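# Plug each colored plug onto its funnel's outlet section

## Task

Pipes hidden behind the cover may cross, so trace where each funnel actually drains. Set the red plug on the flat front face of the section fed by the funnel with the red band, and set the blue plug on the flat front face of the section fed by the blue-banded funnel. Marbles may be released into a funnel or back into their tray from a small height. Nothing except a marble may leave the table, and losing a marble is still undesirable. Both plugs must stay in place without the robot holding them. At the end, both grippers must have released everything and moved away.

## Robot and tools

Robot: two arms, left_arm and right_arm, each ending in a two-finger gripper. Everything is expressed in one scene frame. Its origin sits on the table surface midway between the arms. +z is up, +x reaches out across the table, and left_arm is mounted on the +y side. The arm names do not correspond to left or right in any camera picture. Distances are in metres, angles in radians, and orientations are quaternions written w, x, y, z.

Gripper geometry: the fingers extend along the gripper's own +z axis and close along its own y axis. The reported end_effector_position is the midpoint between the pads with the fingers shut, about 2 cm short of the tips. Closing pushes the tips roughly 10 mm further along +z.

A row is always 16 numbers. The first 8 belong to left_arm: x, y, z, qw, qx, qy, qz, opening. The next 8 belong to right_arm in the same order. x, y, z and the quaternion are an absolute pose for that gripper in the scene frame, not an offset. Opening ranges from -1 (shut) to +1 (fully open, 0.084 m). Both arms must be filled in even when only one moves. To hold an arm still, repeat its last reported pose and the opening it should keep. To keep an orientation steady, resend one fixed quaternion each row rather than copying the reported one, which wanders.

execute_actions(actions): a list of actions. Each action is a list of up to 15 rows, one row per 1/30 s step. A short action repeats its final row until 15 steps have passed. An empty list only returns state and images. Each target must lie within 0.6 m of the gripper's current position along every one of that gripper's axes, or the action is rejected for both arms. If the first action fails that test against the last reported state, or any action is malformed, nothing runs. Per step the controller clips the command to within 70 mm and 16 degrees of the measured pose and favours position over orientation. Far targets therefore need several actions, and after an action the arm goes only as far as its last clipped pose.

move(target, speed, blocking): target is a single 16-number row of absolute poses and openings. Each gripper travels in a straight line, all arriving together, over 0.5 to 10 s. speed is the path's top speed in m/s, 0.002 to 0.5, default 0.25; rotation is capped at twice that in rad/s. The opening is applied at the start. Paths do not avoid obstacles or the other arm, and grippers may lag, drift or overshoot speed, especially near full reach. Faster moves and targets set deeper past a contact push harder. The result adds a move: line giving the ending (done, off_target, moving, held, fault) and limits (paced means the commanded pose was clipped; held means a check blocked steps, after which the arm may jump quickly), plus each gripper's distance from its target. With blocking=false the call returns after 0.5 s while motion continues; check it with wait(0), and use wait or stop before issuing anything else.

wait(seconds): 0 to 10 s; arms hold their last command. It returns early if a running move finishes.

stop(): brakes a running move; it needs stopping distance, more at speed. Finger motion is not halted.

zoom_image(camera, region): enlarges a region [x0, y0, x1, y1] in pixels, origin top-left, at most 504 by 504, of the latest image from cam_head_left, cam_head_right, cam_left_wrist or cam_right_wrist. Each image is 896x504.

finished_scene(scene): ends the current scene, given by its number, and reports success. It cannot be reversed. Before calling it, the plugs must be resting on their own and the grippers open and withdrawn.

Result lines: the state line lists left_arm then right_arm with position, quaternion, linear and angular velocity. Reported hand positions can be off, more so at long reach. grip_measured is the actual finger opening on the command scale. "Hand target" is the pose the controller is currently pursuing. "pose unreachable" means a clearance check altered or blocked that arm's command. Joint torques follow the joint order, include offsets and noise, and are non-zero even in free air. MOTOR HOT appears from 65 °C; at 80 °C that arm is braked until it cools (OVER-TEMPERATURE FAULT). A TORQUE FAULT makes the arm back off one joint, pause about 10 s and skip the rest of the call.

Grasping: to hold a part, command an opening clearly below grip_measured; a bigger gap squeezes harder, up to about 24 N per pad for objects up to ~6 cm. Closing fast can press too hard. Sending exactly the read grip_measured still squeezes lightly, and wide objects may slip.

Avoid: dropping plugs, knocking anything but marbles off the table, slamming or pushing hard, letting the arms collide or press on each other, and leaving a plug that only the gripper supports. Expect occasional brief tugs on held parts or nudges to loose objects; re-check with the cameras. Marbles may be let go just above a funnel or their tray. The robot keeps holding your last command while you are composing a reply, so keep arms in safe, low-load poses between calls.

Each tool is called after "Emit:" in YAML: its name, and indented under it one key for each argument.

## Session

Emit:
execute_actions:
  actions: []

Scene clock: 0.00 s.
left_arm: end_effector_position=(+0.2859, +0.6740, +0.3417) grip_measured=+1.00 end_effector_quat_wxyz=(+0.101, +0.224, +0.962, -0.120) end_effector_velocity=(-0.000, +0.000, +0.000) end_effector_angular_velocity=(-0.000, -0.001, -0.000) | right_arm: end_effector_position=(+0.2668, +0.0359, +0.3248) grip_measured=+1.00 end_effector_quat_wxyz=(+0.335, -0.342, +0.842, +0.250) end_effector_velocity=(-0.000, -0.000, +0.000) end_effector_angular_velocity=(-0.000, -0.000, +0.000)
Joint positions: left_arm=[ 0.766  0.152  0.073  1.626 -0.281  1.639 -1.669  0.084] | right_arm=[ 1.539 -0.403 -0.342  0.647 -0.81   0.225 -2.123  0.084]
Joint velocities: left_arm=[ 0.001 -0.    -0.     0.    -0.001  0.     0.002 -0.   ] | right_arm=[ 0.    -0.001  0.001 -0.     0.     0.001  0.     0.   ]
Joint torques (N m, as the arm reports them, + toward a larger angle): no reading
Motor temperatures (°C, as the motors report them): left_arm=[39 37 44 42 39 39 39] | right_arm=[43 44 40 36 45 44 39]
Hand target (left_arm): +0.286, +0.674, +0.342; +0.101, +0.224, +0.962, -0.120
Hand target (right_arm): +0.267, +0.036, +0.325; +0.335, -0.342, +0.842, +0.250

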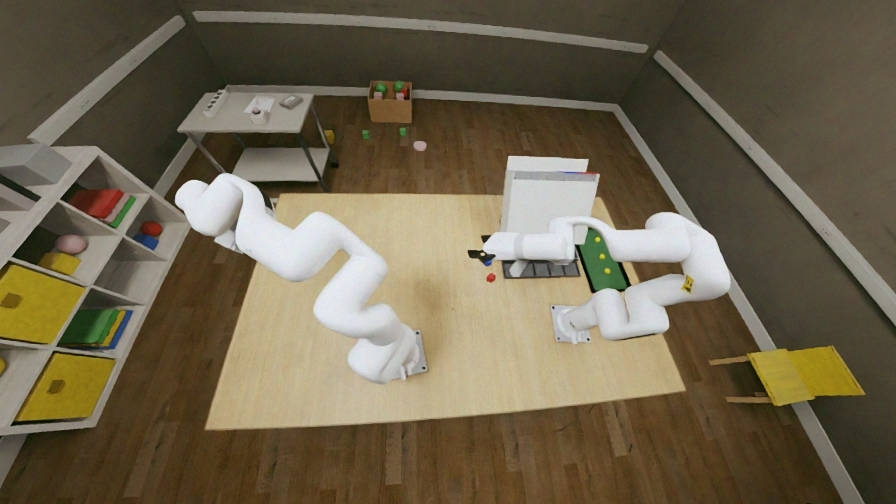

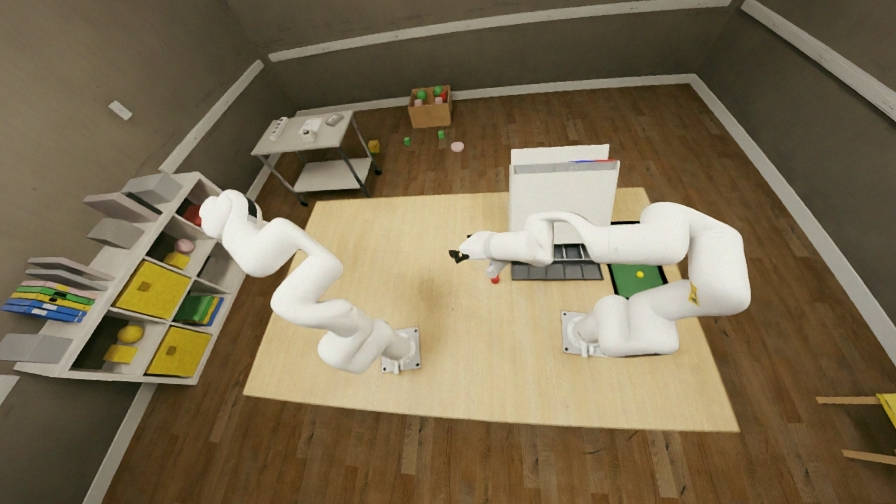

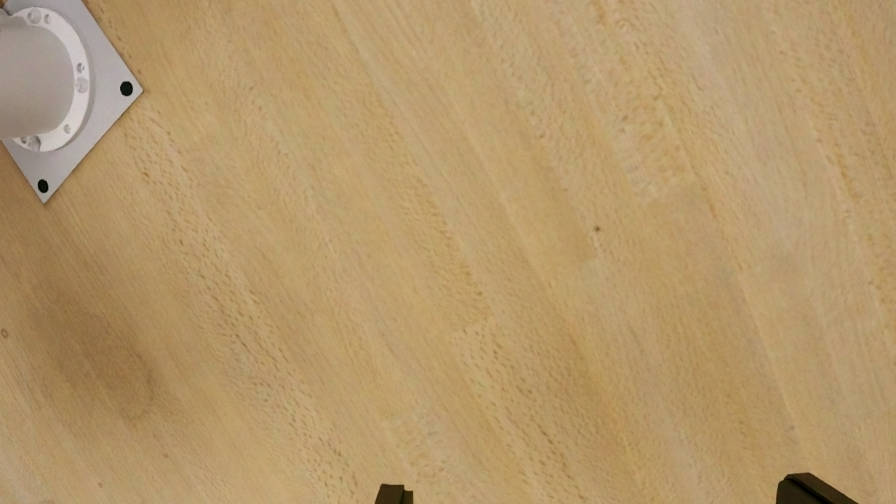

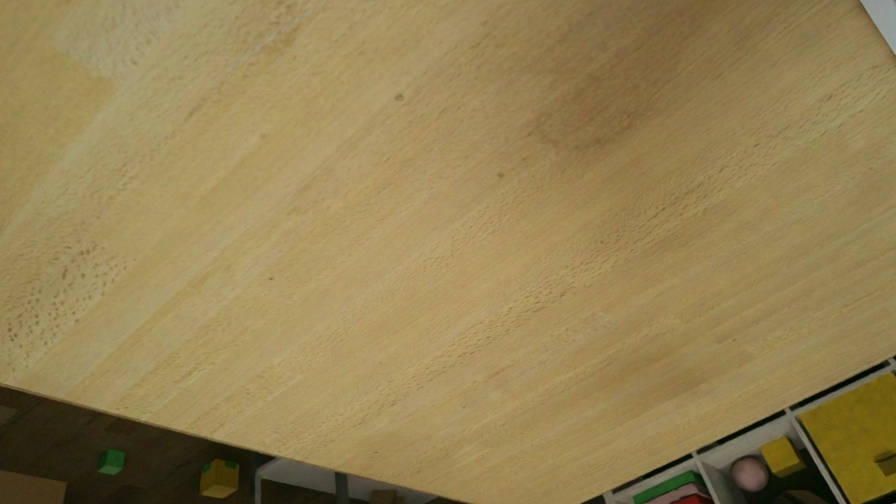

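Emit:
move:
  target: [0.2859,0.674,0.3417,0.101,0.224,0.962,-0.12,1,0.44,-0.67,0.22,0,0,1,0,0.3]
  speed: 0.35

action 0: the call puts the target (right_arm/x, right_arm/y, right_arm/z) 0.601 m from right_arm's end_effector_position in the last result along the gripper's own y axis as it stood there; a target may be at most 0.6 m away along each of those axes, so nothing of the call was run and nothing moved. Command a nearer target, and go on from there in a later call.

Emit:
move:
  target: [0.2859,0.674,0.3417,0.101,0.224,0.962,-0.12,1,0.44,-0.66,0.22,0,0,1,0,0.3]
  speed: 0.35

Scene clock: 26.57 s.
left_arm: end_effector_position=(+0.2859, +0.6740, +0.3417) grip_measured=+1.00 end_effector_quat_wxyz=(+0.101, +0.224, +0.962, -0.120) end_effector_velocity=(+0.000, +0.000, -0.000) end_effector_angular_velocity=(+0.001, -0.001, -0.002) | right_arm: end_effector_position=(+0.4394, -0.6589, +0.2220) grip_measured=+0.29 end_effector_quat_wxyz=(-0.002, -0.001, +1.000, +0.002) end_effector_velocity=(+0.001, -0.001, -0.001) end_effector_angular_velocity=(+0.004, +0.005, -0.001)
Joint positions: left_arm=[ 0.766  0.151  0.073  1.626 -0.28   1.638 -1.669  0.084] | right_arm=[ 1.18  -0.692 -1.362  1.085 -0.695  1.33  -3.16   0.056]
Joint velocities: left_arm=[-0.     0.     0.    -0.     0.    -0.001  0.002  0.   ] | right_arm=[ 0.014  0.001 -0.014  0.01   0.002  0.005 -0.002 -0.   ]
Joint torques (N m, as the arm reports them, + toward a larger angle): left_arm=[  0.19 -33.92   0.21  15.54   0.21  -1.88  -0.07] | right_arm=[ 0.29  8.52 12.5  13.33 -0.16 -1.52 -0.13]
Motor temperatures (°C, as the motors report them): left_arm=[39 38 44 43 39 39 39] | right_arm=[43 44 40 38 45 44 39]
Hand target (left_arm): +0.286, +0.674, +0.342; +0.101, +0.224, +0.962, -0.120
Hand target (right_arm): +0.440, -0.659, +0.222; -0.002, -0.001, +1.000, +0.002
Off the commanded pose (left_arm): 0.000 m, 0 deg.
Off the commanded pose (right_arm): 0.002 m, 0 deg.
move: done; limits=paced

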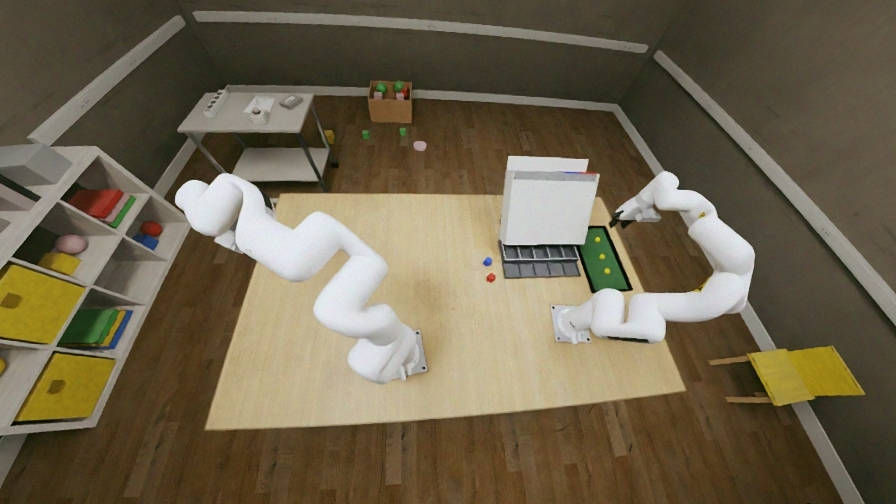

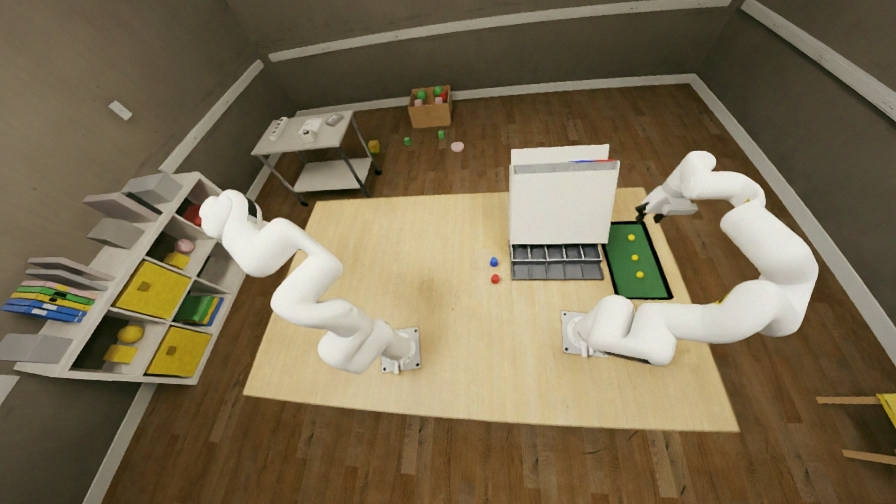

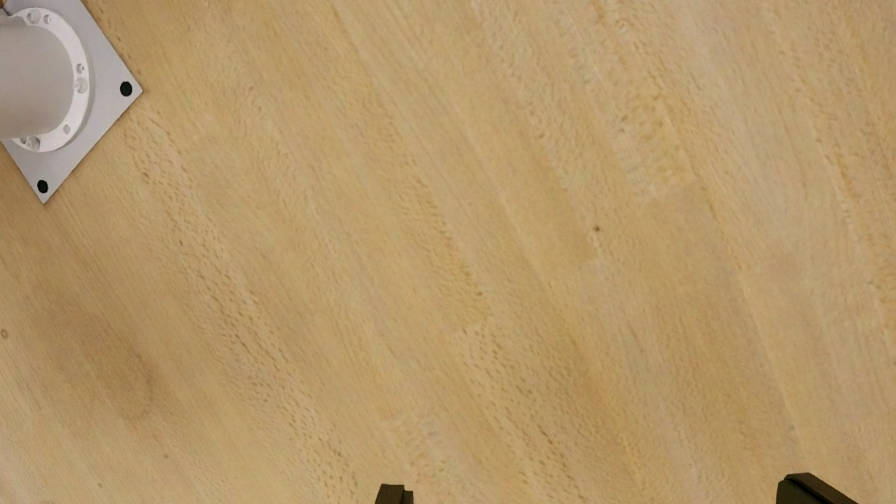

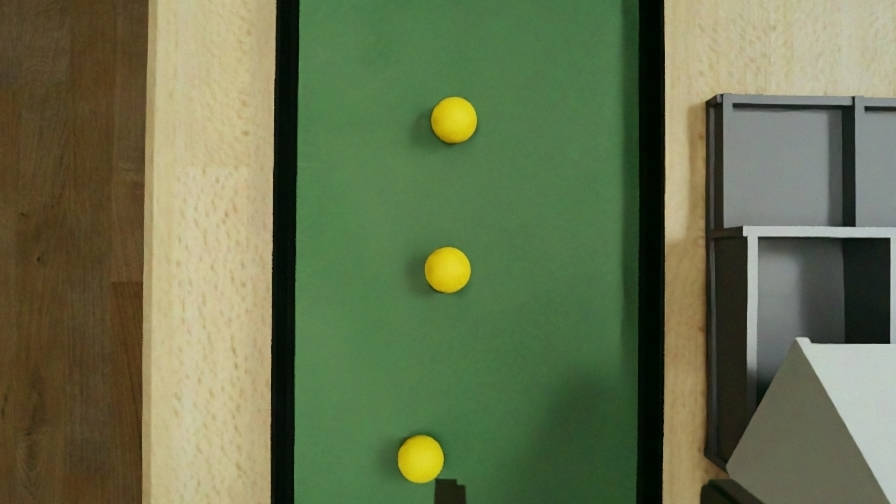

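Emit:
move:
  target: [0.2859,0.674,0.3417,0.101,0.224,0.962,-0.12,1,0.48,-0.708,0.065,0,0,1,0,0.3]
  speed: 0.3

Scene clock: 37.53 s.
left_arm: end_effector_position=(+0.2859, +0.6740, +0.3417) grip_measured=+1.00 end_effector_quat_wxyz=(+0.101, +0.224, +0.962, -0.120) end_effector_velocity=(-0.000, +0.001, -0.000) end_effector_angular_velocity=(+0.001, -0.001, +0.003) | right_arm: end_effector_position=(+0.4799, -0.7083, +0.0659) grip_measured=+0.29 end_effector_quat_wxyz=(+0.001, -0.000, +1.000, -0.000) end_effector_velocity=(+0.001, -0.001, -0.001) end_effector_angular_velocity=(+0.000, +0.001, +0.001)
Joint positions: left_arm=[ 0.766  0.151  0.073  1.626 -0.28   1.638 -1.669  0.084] | right_arm=[ 1.562 -0.848 -1.901  1.145 -0.956  1.052 -3.111  0.056]
Joint velocities: left_arm=[ 0.001 -0.     0.    -0.001 -0.    -0.003 -0.     0.   ] | right_arm=[ 0.008 -0.003 -0.006  0.006 -0.002  0.    -0.001 -0.   ]
Joint torques (N m, as the arm reports them, + toward a larger angle): left_arm=[  0.34 -34.19  -0.13  16.25   0.    -1.87   0.07] | right_arm=[ 0.47 17.3  14.41 10.81  0.13 -1.32 -0.3 ]
Motor temperatures (°C, as the motors report them): left_arm=[39 38 44 43 39 39 39] | right_arm=[43 44 41 38 45 44 39]
Hand target (left_arm): +0.286, +0.674, +0.342; +0.101, +0.224, +0.962, -0.120
Hand target (right_arm): +0.480, -0.708, +0.066; +0.001, -0.000, +1.000, -0.000
Off the commanded pose (left_arm): 0.000 m, 0 deg.
Off the commanded pose (right_arm): 0.001 m, 0 deg.
move: done; limits=paced

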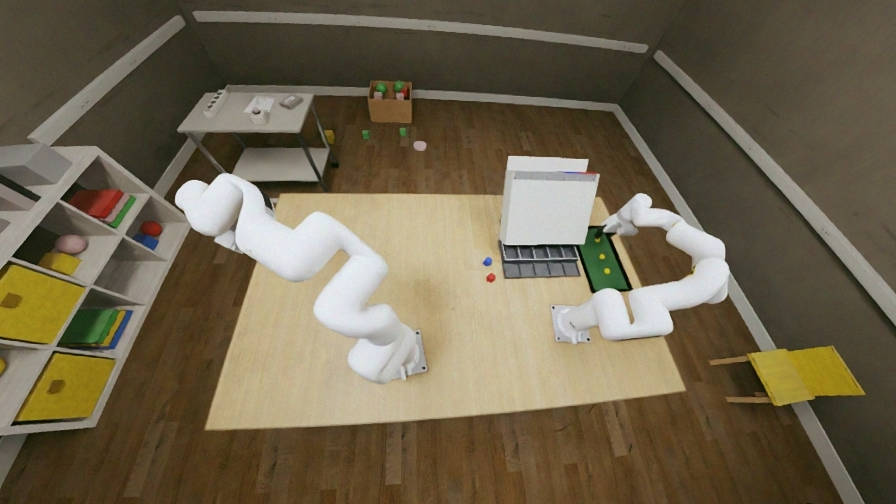

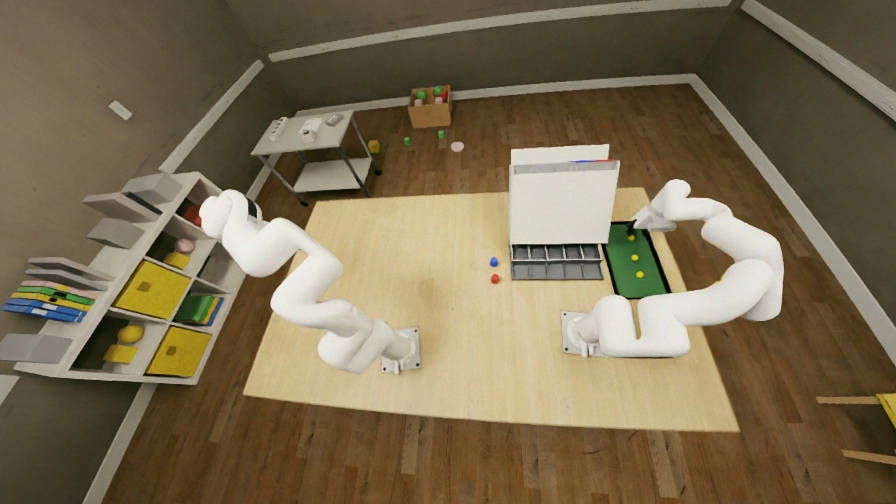

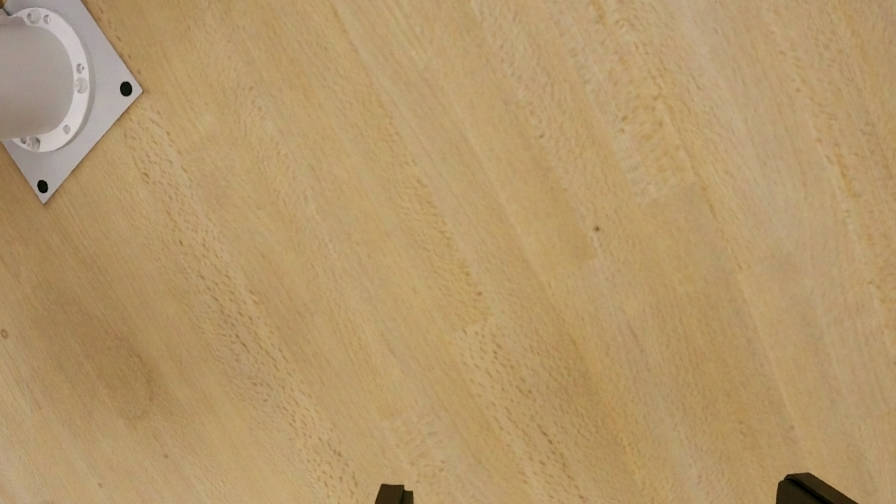

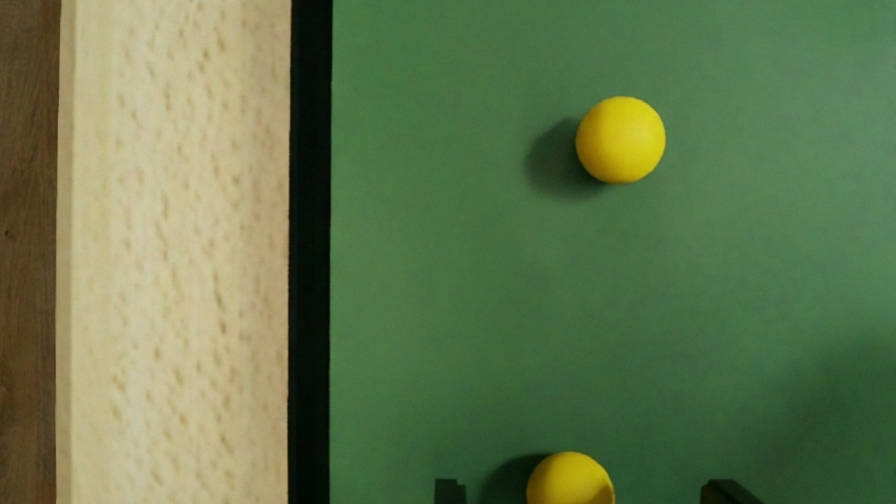

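Emit:
execute_actions:
  actions: []

Scene clock: 59.93 s.
left_arm: end_effector_position=(+0.2859, +0.6740, +0.3417) grip_measured=+1.00 end_effector_quat_wxyz=(+0.101, +0.224, +0.962, -0.120) end_effector_velocity=(-0.000, +0.000, -0.000) end_effector_angular_velocity=(+0.001, +0.001, -0.000) | right_arm: end_effector_position=(+0.4800, -0.7083, +0.0656) grip_measured=+0.29 end_effector_quat_wxyz=(+0.001, -0.000, +1.000, -0.000) end_effector_velocity=(+0.000, +0.000, -0.000) end_effector_angular_velocity=(+0.001, -0.001, -0.003)
Joint positions: left_arm=[ 0.766  0.151  0.073  1.626 -0.28   1.638 -1.669  0.084] | right_arm=[ 1.563 -0.849 -1.902  1.145 -0.957  1.052 -3.111  0.056]
Joint velocities: left_arm=[-0.    -0.     0.    -0.     0.001 -0.     0.     0.   ] | right_arm=[ 0.    -0.001  0.     0.     0.    -0.     0.003 -0.   ]
Joint torques (N m, as the arm reports them, + toward a larger angle): left_arm=[  0.52 -34.04   0.35  16.01  -0.09  -1.51  -0.09] | right_arm=[ 0.88 16.65 14.19 11.02 -0.39 -1.45 -0.28]
Motor temperatures (°C, as the motors report them): left_arm=[39 38 44 44 39 39 39] | right_arm=[43 44 42 38 45 44 39]
Hand target (left_arm): +0.286, +0.674, +0.342; +0.101, +0.224, +0.962, -0.120
Hand target (right_arm): +0.480, -0.708, +0.066; +0.001, -0.000, +1.000, -0.000
Off the commanded pose (left_arm): 0.000 m, 0 deg.
Off the commanded pose (right_arm): 0.001 m, 0 deg.

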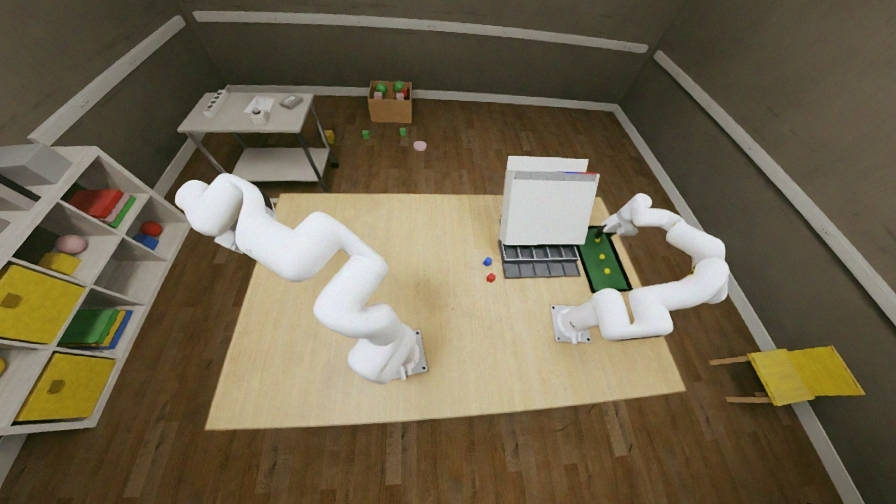

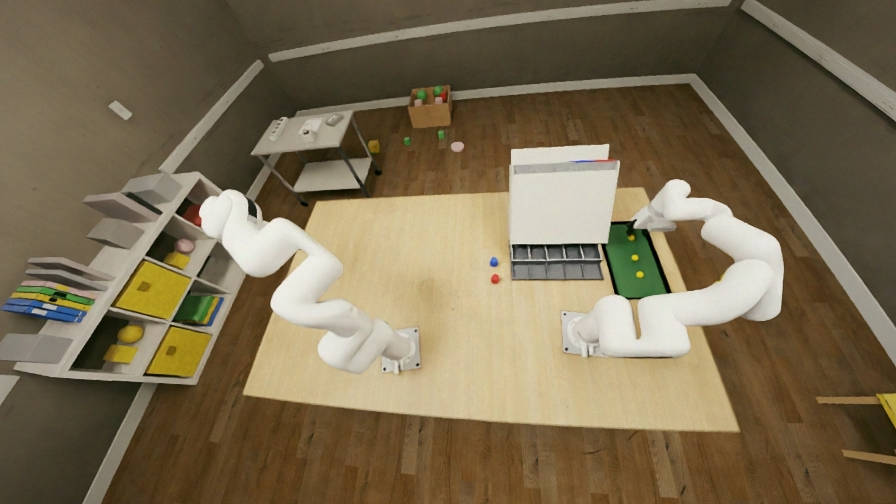

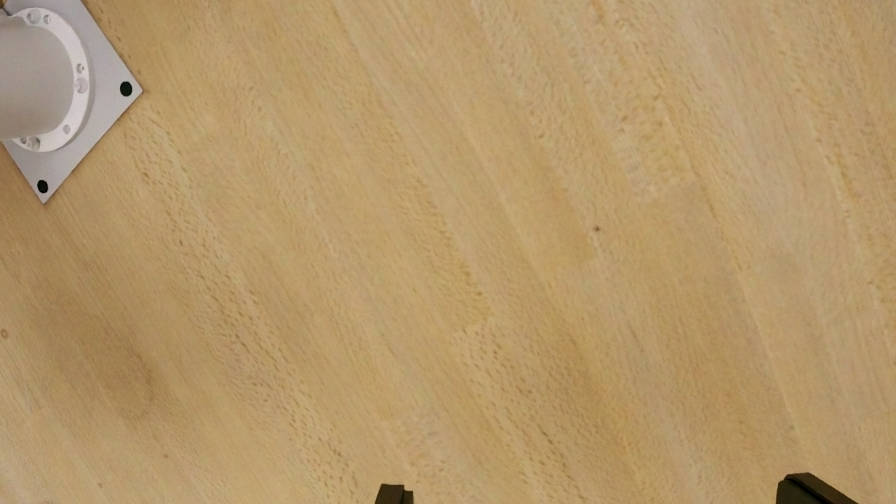

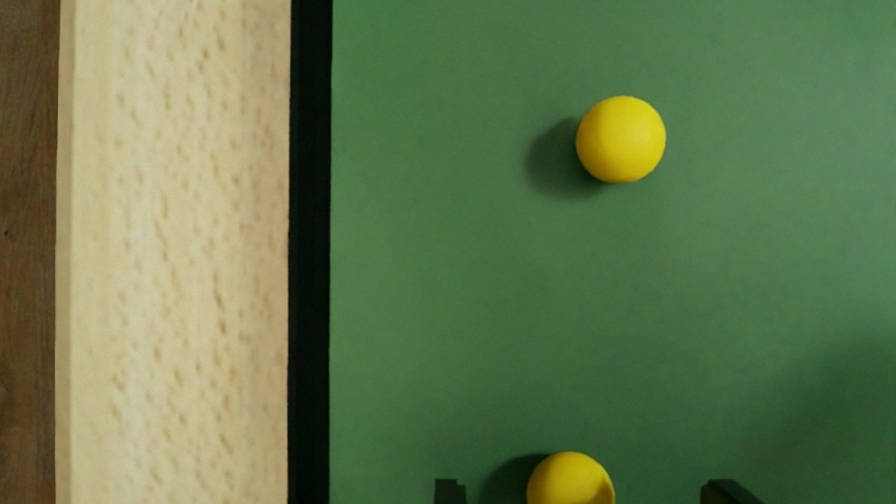

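Emit:
execute_actions:
  actions:
    - [[0.2859,0.674,0.3417,0.101,0.224,0.962,-0.12,1,0.481,-0.707,0.06,0,0,1,0,0.3],[0.2859,0.674,0.3417,0.101,0.224,0.962,-0.12,1,0.482,-0.707,0.055,0,0,1,0,0.3],[0.2859,0.674,0.3417,0.101,0.224,0.962,-0.12,1,0.483,-0.706,0.05,0,0,1,0,0.3],[0.2859,0.674,0.3417,0.101,0.224,0.962,-0.12,1,0.483,-0.706,0.045,0,0,1,0,0.3],[0.2859,0.674,0.3417,0.101,0.224,0.962,-0.12,1,0.483,-0.706,0.04,0,0,1,0,0.3],[0.2859,0.674,0.3417,0.101,0.224,0.962,-0.12,1,0.483,-0.706,0.036,0,0,1,0,0.3],[0.2859,0.674,0.3417,0.101,0.224,0.962,-0.12,1,0.483,-0.706,0.032,0,0,1,0,0.3],[0.2859,0.674,0.3417,0.101,0.224,0.962,-0.12,1,0.483,-0.706,0.03,0,0,1,0,0.3],[0.2859,0.674,0.3417,0.101,0.224,0.962,-0.12,1,0.483,-0.706,0.028,0,0,1,0,0.3]]
    - [[0.2859,0.674,0.3417,0.101,0.224,0.962,-0.12,1,0.483,-0.706,0.028,0,0,1,0,0.2],[0.2859,0.674,0.3417,0.101,0.224,0.962,-0.12,1,0.483,-0.706,0.028,0,0,1,0,0.1],[0.2859,0.674,0.3417,0.101,0.224,0.962,-0.12,1,0.483,-0.706,0.028,0,0,1,0,0.0],[0.2859,0.674,0.3417,0.101,0.224,0.962,-0.12,1,0.483,-0.706,0.028,0,0,1,0,-0.1],[0.2859,0.674,0.3417,0.101,0.224,0.962,-0.12,1,0.483,-0.706,0.028,0,0,1,0,-0.2],[0.2859,0.674,0.3417,0.101,0.224,0.962,-0.12,1,0.483,-0.706,0.028,0,0,1,0,-0.3]]
    - [[0.2859,0.674,0.3417,0.101,0.224,0.962,-0.12,1,0.483,-0.706,0.028,0,0,1,0,-0.7]]

Emit:
move:
  target: [0.2859,0.674,0.3417,0.101,0.224,0.962,-0.12,1,0.53,-0.66,0.40,0.13,0,0.991,0,-0.7]
  speed: 0.35

Scene clock: 79.03 s.
left_arm: end_effector_position=(+0.2859, +0.6740, +0.3417) grip_measured=+1.00 end_effector_quat_wxyz=(+0.101, +0.224, +0.962, -0.120) end_effector_velocity=(+0.000, -0.000, -0.000) end_effector_angular_velocity=(+0.000, -0.000, -0.001) | right_arm: end_effector_position=(+0.4830, -0.7060, +0.0280) grip_measured=-0.47 end_effector_quat_wxyz=(+0.000, -0.000, +1.000, -0.000) end_effector_velocity=(+0.000, -0.000, +0.001) end_effector_angular_velocity=(-0.001, -0.001, +0.000)
Joint positions: left_arm=[ 0.766  0.151  0.073  1.626 -0.28   1.638 -1.669  0.084] | right_arm=[ 1.621 -0.905 -1.985  1.148 -1.028  0.998 -3.071  0.024]
Joint velocities: left_arm=[-0.001 -0.     0.    -0.     0.    -0.001  0.    -0.   ] | right_arm=[-0.     0.001  0.001 -0.    -0.    -0.001 -0.     0.   ]
Joint torques (N m, as the arm reports them, + toward a larger angle): left_arm=[  0.26 -33.84   0.28  15.61  -0.21  -1.66  -0.15] | right_arm=[ 1.23 17.81 14.08 10.    0.03 -1.47  0.09]
Motor temperatures (°C, as the motors report them): left_arm=[39 38 44 44 39 39 39] | right_arm=[43 45 42 37 45 44 39]
Hand target (left_arm): +0.286, +0.674, +0.342; +0.101, +0.224, +0.962, -0.120
Hand target (right_arm): +0.483, -0.706, +0.028; +0.000, -0.000, +1.000, -0.000
Off the commanded pose (left_arm): 0.000 m, 0 deg.
Off the commanded pose (right_arm): 0.000 m, 0 deg.

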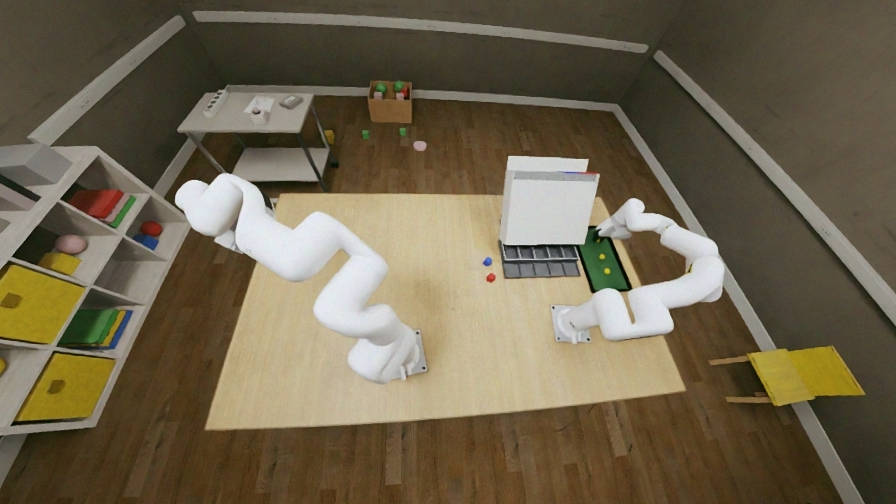

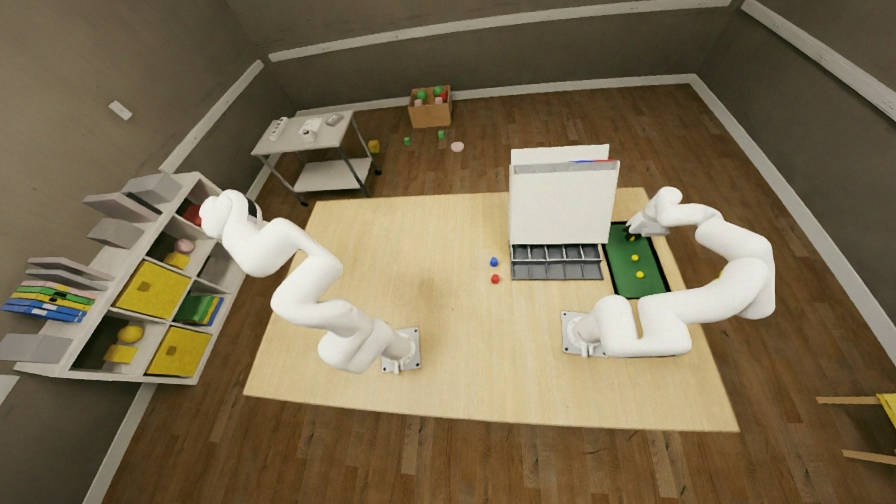

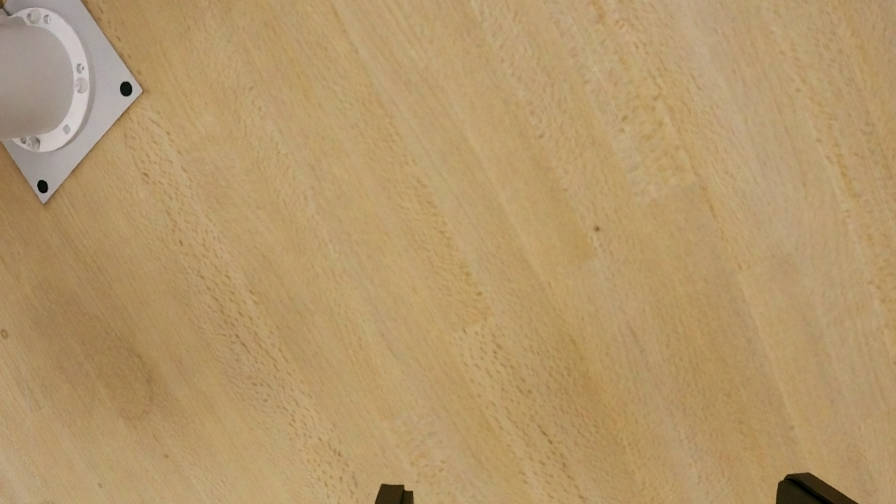

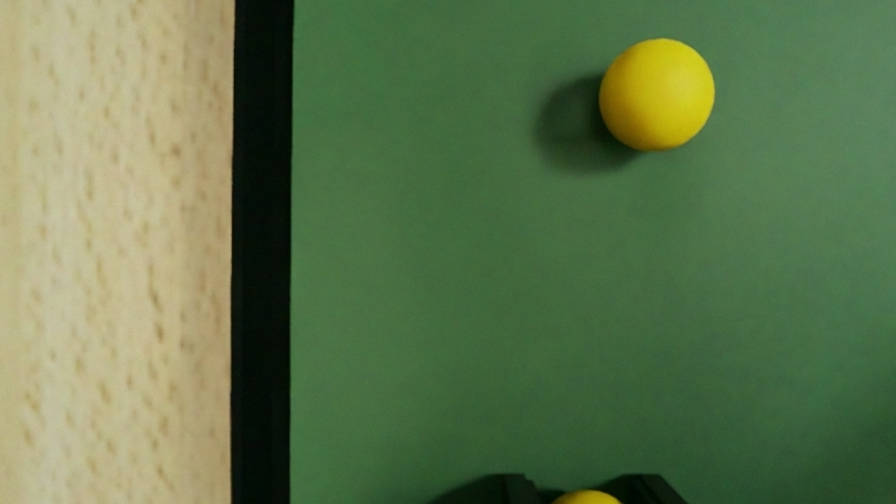

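Scene clock: 80.93 s.
left_arm: end_effector_position=(+0.2859, +0.6740, +0.3417) grip_measured=+1.00 end_effector_quat_wxyz=(+0.101, +0.224, +0.962, -0.120) end_effector_velocity=(+0.001, -0.001, -0.000) end_effector_angular_velocity=(-0.000, +0.000, -0.003) | right_arm: end_effector_position=(+0.5304, -0.6591, +0.3988) grip_measured=-0.47 end_effector_quat_wxyz=(+0.130, +0.000, +0.992, +0.000) end_effector_velocity=(+0.000, -0.000, +0.003) end_effector_angular_velocity=(+0.001, -0.003, +0.001)
Joint positions: left_arm=[ 0.766  0.151  0.073  1.626 -0.28   1.638 -1.669  0.084] | right_arm=[ 1.398 -0.595 -1.347  1.569 -0.562  1.434 -3.221  0.024]
Joint velocities: left_arm=[-0.002  0.    -0.     0.    -0.     0.001  0.001 -0.   ] | right_arm=[ 0.003  0.001  0.     0.009  0.002  0.004 -0.003 -0.   ]
Joint torques (N m, as the arm reports them, + toward a larger angle): left_arm=[  0.63 -33.64   0.15  15.72   0.1   -1.75   0.07] | right_arm=[ 0.96  9.43 10.86 14.05  0.   -2.33  0.01]
Motor temperatures (°C, as the motors report them): left_arm=[39 38 44 44 39 39 39] | right_arm=[43 45 42 38 45 44 39]
Hand target (left_arm): +0.286, +0.674, +0.342; +0.101, +0.224, +0.962, -0.120
Hand target (right_arm): +0.530, -0.659, +0.399; +0.130, +0.000, +0.992, +0.000
Off the commanded pose (left_arm): 0.000 m, 0 deg.
Off the commanded pose (right_arm): 0.002 m, 0 deg.
move: done; limits=paced

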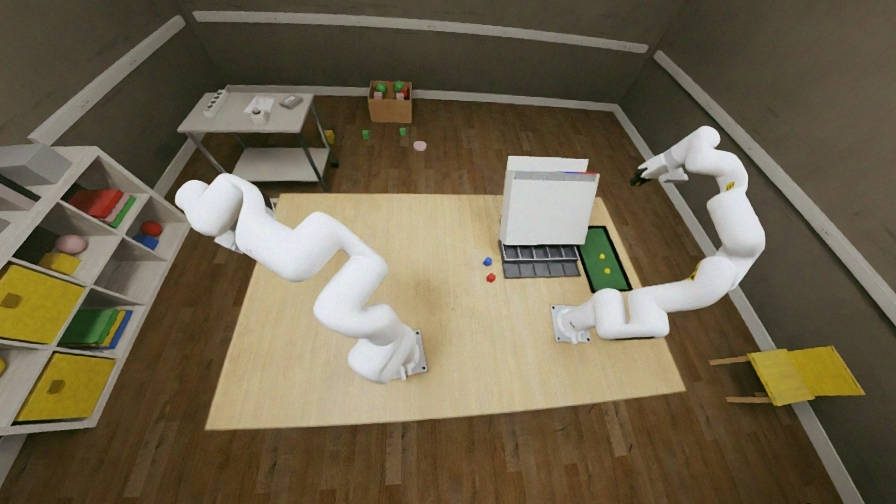

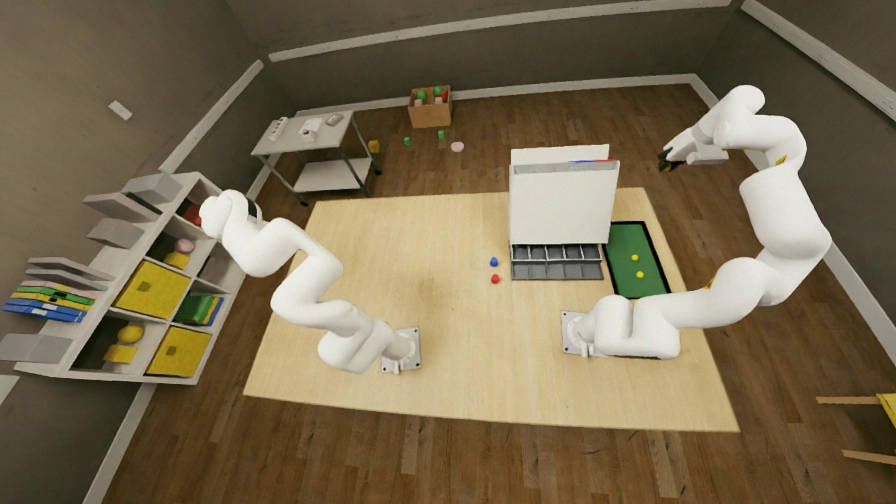

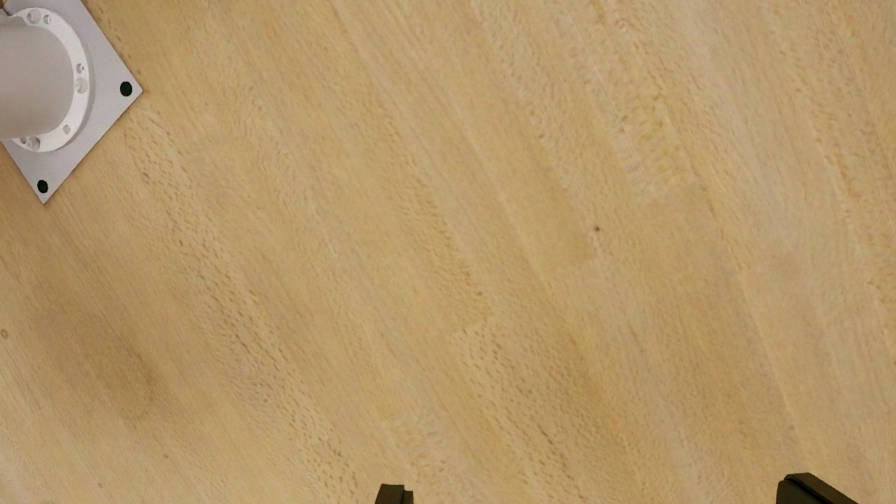

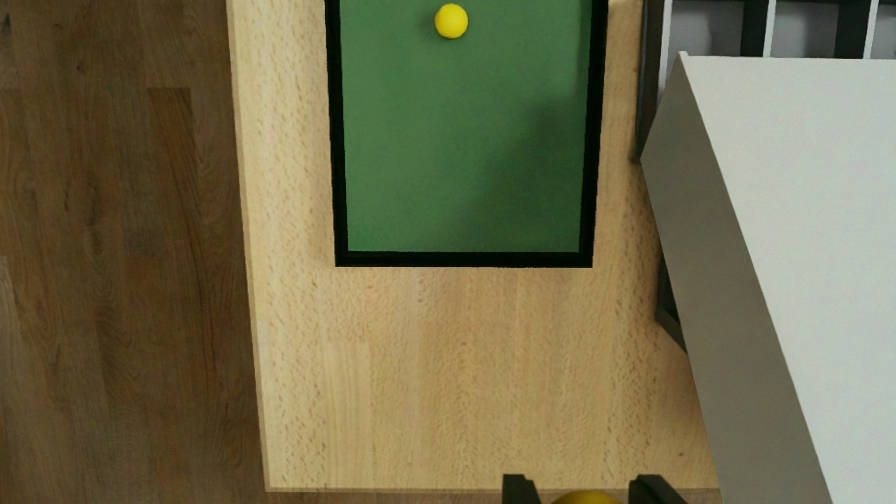

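Emit:
move:
  target: [0.2859,0.674,0.3417,0.101,0.224,0.962,-0.12,1,0.64,-0.425,0.392,0.13,0,0.991,0,-0.7]
  speed: 0.3

Scene clock: 88.97 s.
left_arm: end_effector_position=(+0.2859, +0.6740, +0.3417) grip_measured=+1.00 end_effector_quat_wxyz=(+0.101, +0.224, +0.962, -0.120) end_effector_velocity=(-0.000, +0.000, -0.000) end_effector_angular_velocity=(+0.000, +0.000, -0.001) | right_arm: end_effector_position=(+0.6392, -0.4255, +0.3925) grip_measured=-0.47 end_effector_quat_wxyz=(+0.132, +0.000, +0.991, -0.001) end_effector_velocity=(+0.001, +0.000, +0.000) end_effector_angular_velocity=(-0.002, +0.018, +0.000)
Joint positions: left_arm=[ 0.766  0.151  0.073  1.626 -0.28   1.638 -1.669  0.084] | right_arm=[ 2.19  -0.471 -1.735  1.729 -0.548  1.386 -2.829  0.024]
Joint velocities: left_arm=[-0.     0.     0.    -0.     0.    -0.     0.001  0.   ] | right_arm=[ 0.043 -0.014 -0.026  0.036 -0.009  0.036  0.    -0.   ]
Joint torques (N m, as the arm reports them, + toward a larger angle): left_arm=[  0.41 -34.41   0.42  15.57   0.06  -1.98   0.07] | right_arm=[-0.06 14.84  8.43 15.33 -0.62 -2.47 -0.03]
Motor temperatures (°C, as the motors report them): left_arm=[39 38 44 44 39 39 39] | right_arm=[43 45 42 38 45 44 39]
Hand target (left_arm): +0.286, +0.674, +0.342; +0.101, +0.224, +0.962, -0.120
Hand target (right_arm): +0.639, -0.425, +0.393; +0.131, +0.000, +0.991, -0.001
Off the commanded pose (left_arm): 0.000 m, 0 deg.
Off the commanded pose (right_arm): 0.001 m, 0 deg.
move: done

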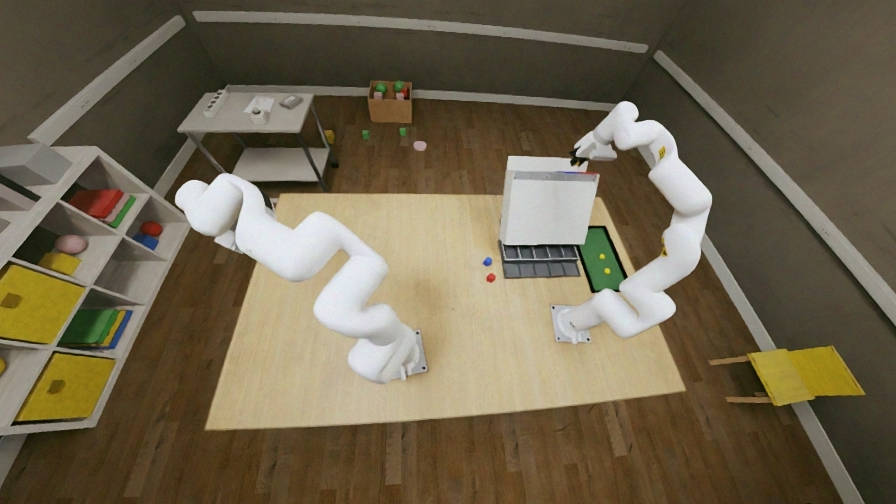

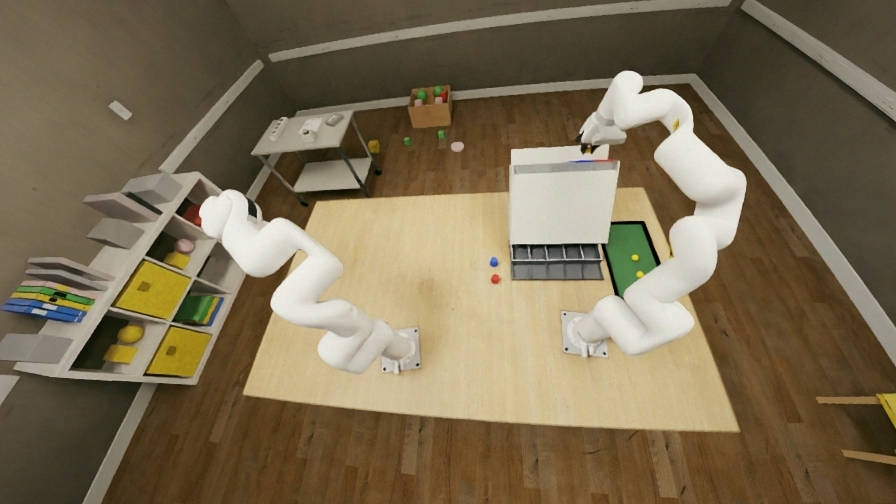

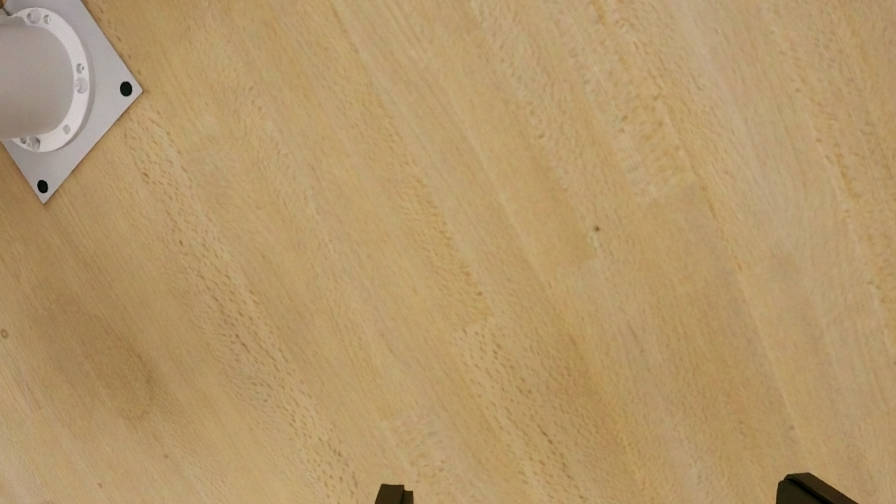

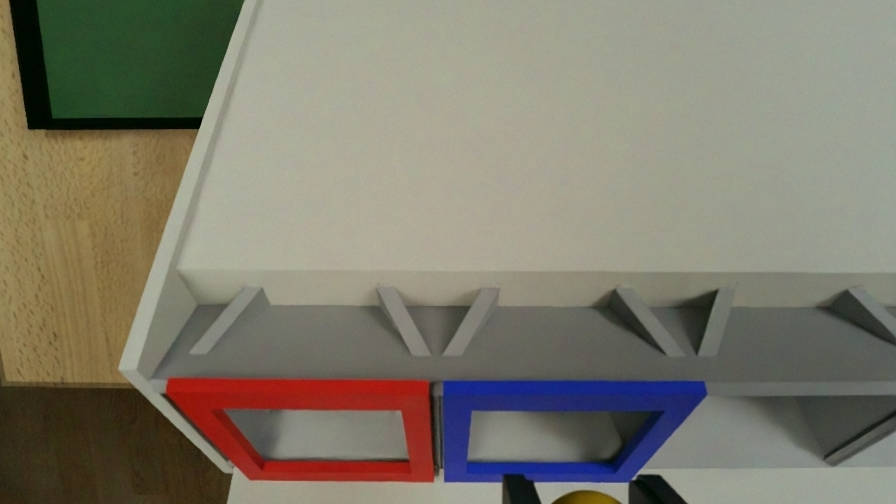

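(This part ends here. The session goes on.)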